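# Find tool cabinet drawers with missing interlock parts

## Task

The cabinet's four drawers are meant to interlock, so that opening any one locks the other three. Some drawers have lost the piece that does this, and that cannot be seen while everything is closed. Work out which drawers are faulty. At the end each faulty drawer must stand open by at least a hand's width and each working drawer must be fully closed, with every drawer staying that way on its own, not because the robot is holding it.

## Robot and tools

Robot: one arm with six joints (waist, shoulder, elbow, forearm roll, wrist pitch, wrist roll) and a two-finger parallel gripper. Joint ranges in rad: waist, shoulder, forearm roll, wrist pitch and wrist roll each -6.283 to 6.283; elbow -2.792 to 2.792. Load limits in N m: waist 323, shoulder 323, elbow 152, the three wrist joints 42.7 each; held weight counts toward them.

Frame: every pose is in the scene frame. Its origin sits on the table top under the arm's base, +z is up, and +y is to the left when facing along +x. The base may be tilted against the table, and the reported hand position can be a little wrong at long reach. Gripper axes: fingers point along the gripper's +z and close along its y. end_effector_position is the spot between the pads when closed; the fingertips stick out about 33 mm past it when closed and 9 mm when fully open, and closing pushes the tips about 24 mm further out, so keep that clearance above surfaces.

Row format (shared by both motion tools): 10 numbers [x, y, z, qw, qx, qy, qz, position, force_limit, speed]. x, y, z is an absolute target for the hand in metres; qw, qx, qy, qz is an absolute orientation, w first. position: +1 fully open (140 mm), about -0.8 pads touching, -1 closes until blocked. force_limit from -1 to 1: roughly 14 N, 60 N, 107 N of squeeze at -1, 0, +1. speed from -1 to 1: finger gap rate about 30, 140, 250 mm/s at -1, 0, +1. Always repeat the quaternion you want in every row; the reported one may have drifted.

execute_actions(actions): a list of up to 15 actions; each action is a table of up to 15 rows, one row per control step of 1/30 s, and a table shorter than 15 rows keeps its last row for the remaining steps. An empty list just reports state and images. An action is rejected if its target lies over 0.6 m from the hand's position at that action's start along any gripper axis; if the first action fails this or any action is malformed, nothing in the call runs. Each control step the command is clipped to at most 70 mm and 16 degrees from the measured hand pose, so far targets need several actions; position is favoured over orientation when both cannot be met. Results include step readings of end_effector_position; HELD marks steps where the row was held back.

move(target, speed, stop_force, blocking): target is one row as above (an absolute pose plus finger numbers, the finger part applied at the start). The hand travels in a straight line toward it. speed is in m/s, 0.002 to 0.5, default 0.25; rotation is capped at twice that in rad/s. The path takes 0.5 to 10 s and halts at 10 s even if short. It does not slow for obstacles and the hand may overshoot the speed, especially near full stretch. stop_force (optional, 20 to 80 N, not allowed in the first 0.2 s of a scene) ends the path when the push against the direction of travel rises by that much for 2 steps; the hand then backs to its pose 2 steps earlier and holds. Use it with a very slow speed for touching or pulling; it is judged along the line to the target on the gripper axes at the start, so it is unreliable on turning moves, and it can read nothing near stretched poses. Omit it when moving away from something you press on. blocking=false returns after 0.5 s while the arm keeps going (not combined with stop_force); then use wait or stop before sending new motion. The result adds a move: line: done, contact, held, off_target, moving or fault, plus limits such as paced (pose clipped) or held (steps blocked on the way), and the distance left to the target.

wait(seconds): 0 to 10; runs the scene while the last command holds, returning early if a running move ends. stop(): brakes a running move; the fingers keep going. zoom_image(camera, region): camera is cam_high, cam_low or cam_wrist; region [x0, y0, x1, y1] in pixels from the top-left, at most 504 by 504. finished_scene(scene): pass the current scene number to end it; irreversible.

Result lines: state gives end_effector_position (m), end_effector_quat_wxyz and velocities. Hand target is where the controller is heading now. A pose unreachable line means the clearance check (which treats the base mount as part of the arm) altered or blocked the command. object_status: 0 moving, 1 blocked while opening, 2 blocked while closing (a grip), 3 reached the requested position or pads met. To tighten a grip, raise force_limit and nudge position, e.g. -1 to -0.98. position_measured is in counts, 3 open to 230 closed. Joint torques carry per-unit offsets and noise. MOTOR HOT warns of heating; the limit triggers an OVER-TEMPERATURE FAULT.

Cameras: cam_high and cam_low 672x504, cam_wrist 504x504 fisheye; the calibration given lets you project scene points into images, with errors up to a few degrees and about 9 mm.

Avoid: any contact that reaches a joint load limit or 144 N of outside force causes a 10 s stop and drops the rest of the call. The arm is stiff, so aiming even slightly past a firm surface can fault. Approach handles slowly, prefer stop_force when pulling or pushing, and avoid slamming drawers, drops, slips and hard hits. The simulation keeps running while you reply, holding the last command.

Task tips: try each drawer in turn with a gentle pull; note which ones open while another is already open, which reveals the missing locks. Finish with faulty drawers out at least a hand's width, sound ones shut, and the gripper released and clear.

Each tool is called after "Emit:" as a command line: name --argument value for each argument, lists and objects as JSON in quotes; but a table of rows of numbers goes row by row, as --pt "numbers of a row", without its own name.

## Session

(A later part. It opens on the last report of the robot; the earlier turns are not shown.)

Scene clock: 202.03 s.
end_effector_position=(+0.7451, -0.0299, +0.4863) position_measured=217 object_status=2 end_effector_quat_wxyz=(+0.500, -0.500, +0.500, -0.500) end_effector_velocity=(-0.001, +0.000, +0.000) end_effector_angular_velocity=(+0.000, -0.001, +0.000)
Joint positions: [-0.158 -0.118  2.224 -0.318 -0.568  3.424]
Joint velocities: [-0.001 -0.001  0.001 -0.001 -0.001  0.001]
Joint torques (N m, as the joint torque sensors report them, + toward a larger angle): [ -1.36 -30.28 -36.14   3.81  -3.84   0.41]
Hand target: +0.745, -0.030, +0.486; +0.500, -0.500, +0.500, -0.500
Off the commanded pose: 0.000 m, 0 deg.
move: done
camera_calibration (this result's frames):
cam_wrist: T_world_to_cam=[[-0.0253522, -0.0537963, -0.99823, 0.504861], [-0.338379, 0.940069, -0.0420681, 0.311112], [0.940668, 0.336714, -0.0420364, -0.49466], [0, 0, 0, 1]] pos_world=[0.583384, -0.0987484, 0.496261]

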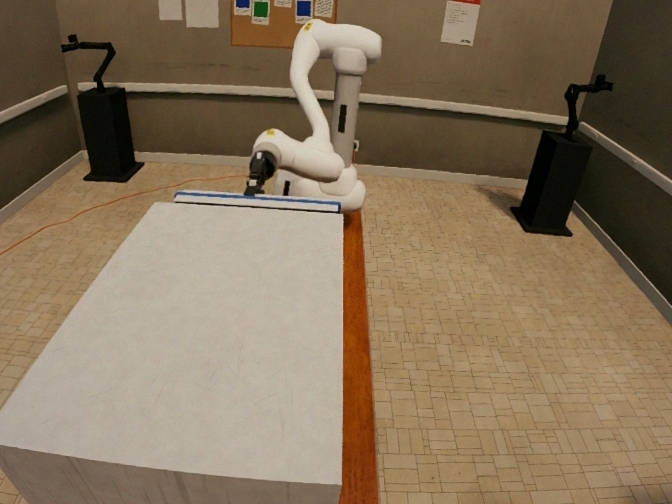

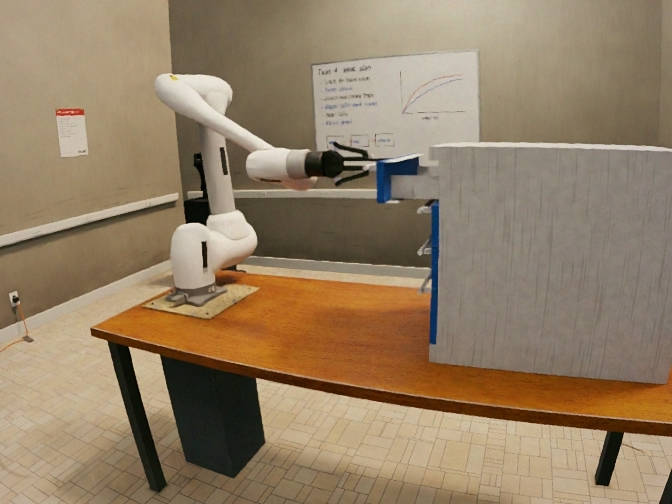

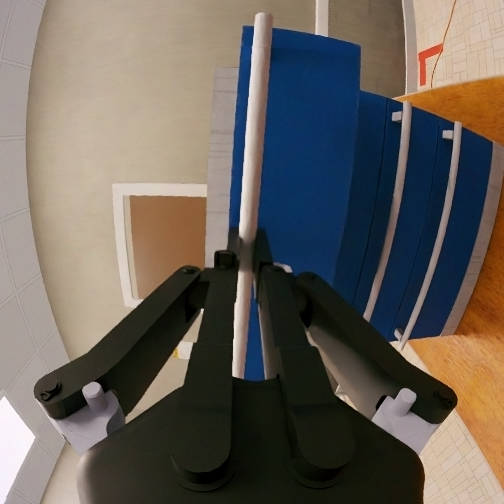

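The ramp is missing on drawer 1, which confirms it is the defective one. I'll release it and back away.

Emit:
execute_actions --actions '[[[0.745,-0.03,0.4865,0.5,-0.5,0.5,-0.5,-0.2,0,0]]]'

Emit:
move --target '[0.69,-0.03,0.4865,0.5,-0.5,0.5,-0.5,-0.2,0,0]' --speed 0.1

Scene clock: 204.87 s.
end_effector_position=(+0.7450, -0.0300, +0.4865) position_measured=154 object_status=0 end_effector_quat_wxyz=(+0.500, -0.500, +0.500, -0.500) end_effector_velocity=(+0.000, -0.000, -0.000) end_effector_angular_velocity=(-0.000, +0.001, -0.000)
Joint positions: [-0.158 -0.118  2.224 -0.319 -0.568  3.425]
Joint velocities: [-0.     0.    -0.    -0.     0.001 -0.   ]
Joint torques (N m, as the joint torque sensors report them, + toward a larger angle): [ -1.63 -26.52 -35.81   3.53  -3.07   0.24]
Hand target: +0.745, -0.030, +0.486; +0.500, -0.500, +0.500, -0.500
Off the commanded pose: 0.000 m, 0 deg.
Step readings (end_effector_position):
0: (+0.7450, -0.0299, +0.4863)
1: (+0.7450, -0.0299, +0.4863)
2: (+0.7450, -0.0299, +0.4863)
4: (+0.7449, -0.0300, +0.4864)
8: (+0.7449, -0.0300, +0.4863)
15: end_effector_position above
camera_calibration (this result's frames):
cam_wrist: T_world_to_cam=[[-0.0253234, -0.0537335, -0.998234, 0.505046], [-0.338355, 0.94008, -0.0420197, 0.311112], [0.940678, 0.336693, -0.041987, -0.494579], [0, 0, 0, 1]] pos_world=[0.583295, -0.0988113, 0.496461]

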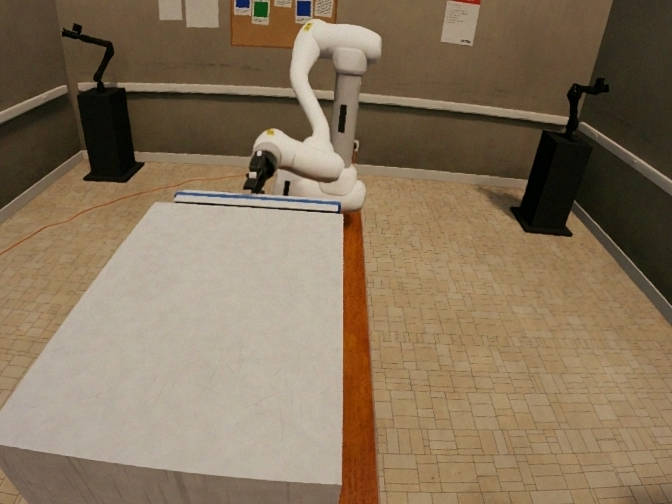

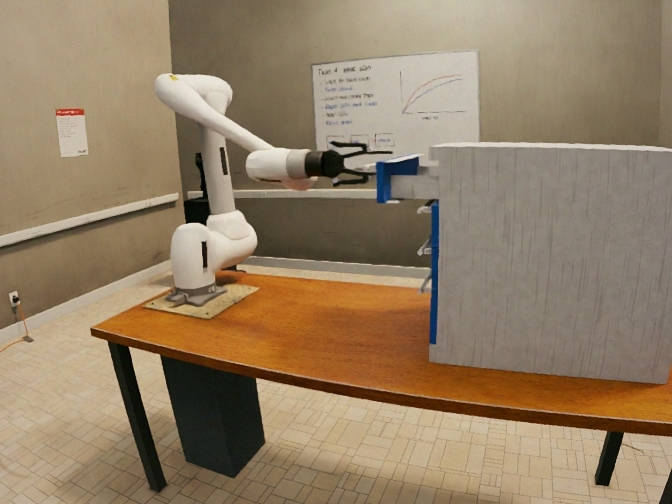

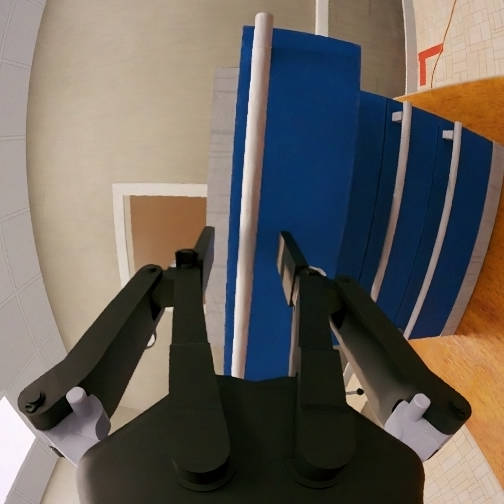

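Scene clock: 205.80 s.
end_effector_position=(+0.6901, -0.0300, +0.4864) position_measured=154 object_status=3 end_effector_quat_wxyz=(+0.500, -0.500, +0.500, -0.500) end_effector_velocity=(-0.002, +0.000, +0.000) end_effector_angular_velocity=(-0.000, +0.001, +0.001)
Joint positions: [-0.185 -0.217  2.303 -0.376 -0.557  3.477]
Joint velocities: [-0.001 -0.003  0.002 -0.005  0.001  0.004]
Joint torques (N m, as the joint torque sensors report them, + toward a larger angle): [ -0.9  -18.21 -36.54   3.63  -2.82   0.33]
Hand target: +0.690, -0.030, +0.486; +0.500, -0.500, +0.500, -0.500
Off the commanded pose: 0.000 m, 0 deg.
move: done
camera_calibration (this result's frames):
cam_wrist: T_world_to_cam=[[-0.0253542, -0.0537726, -0.998231, 0.503565], [-0.338329, 0.940088, -0.0420473, 0.292503], [0.940686, 0.336665, -0.042028, -0.442962], [0, 0, 0, 1]] pos_world=[0.528418, -0.0987702, 0.496357]

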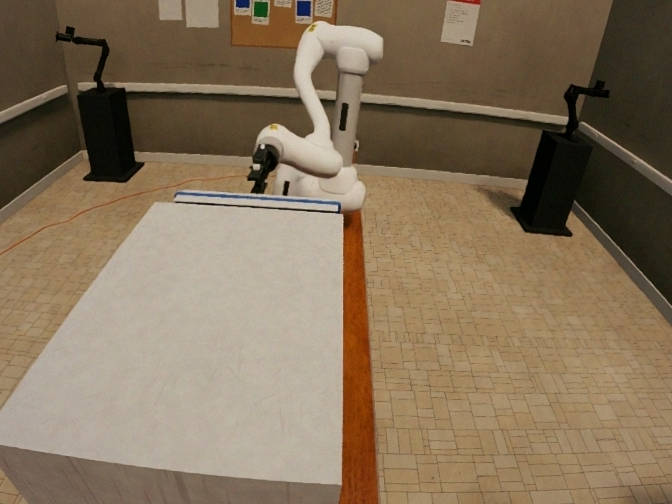

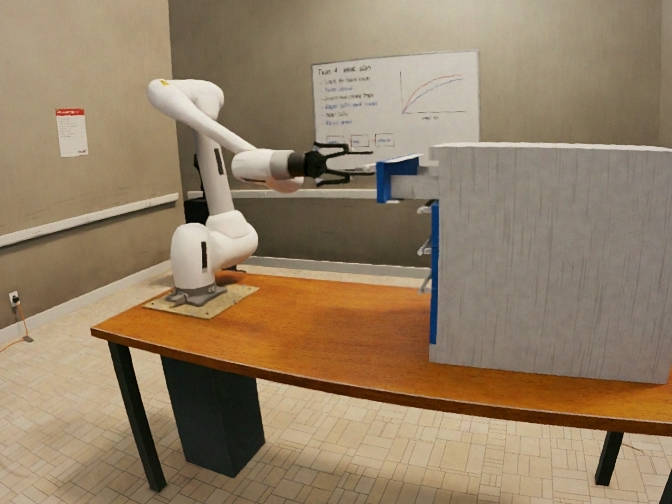

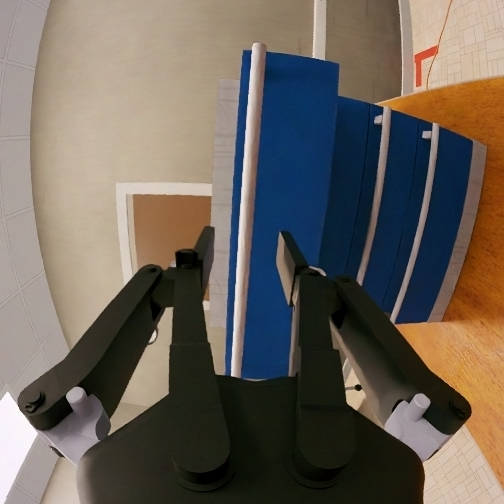

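Emit:
finished_scene --scene 2

The scene is finished: the task was done.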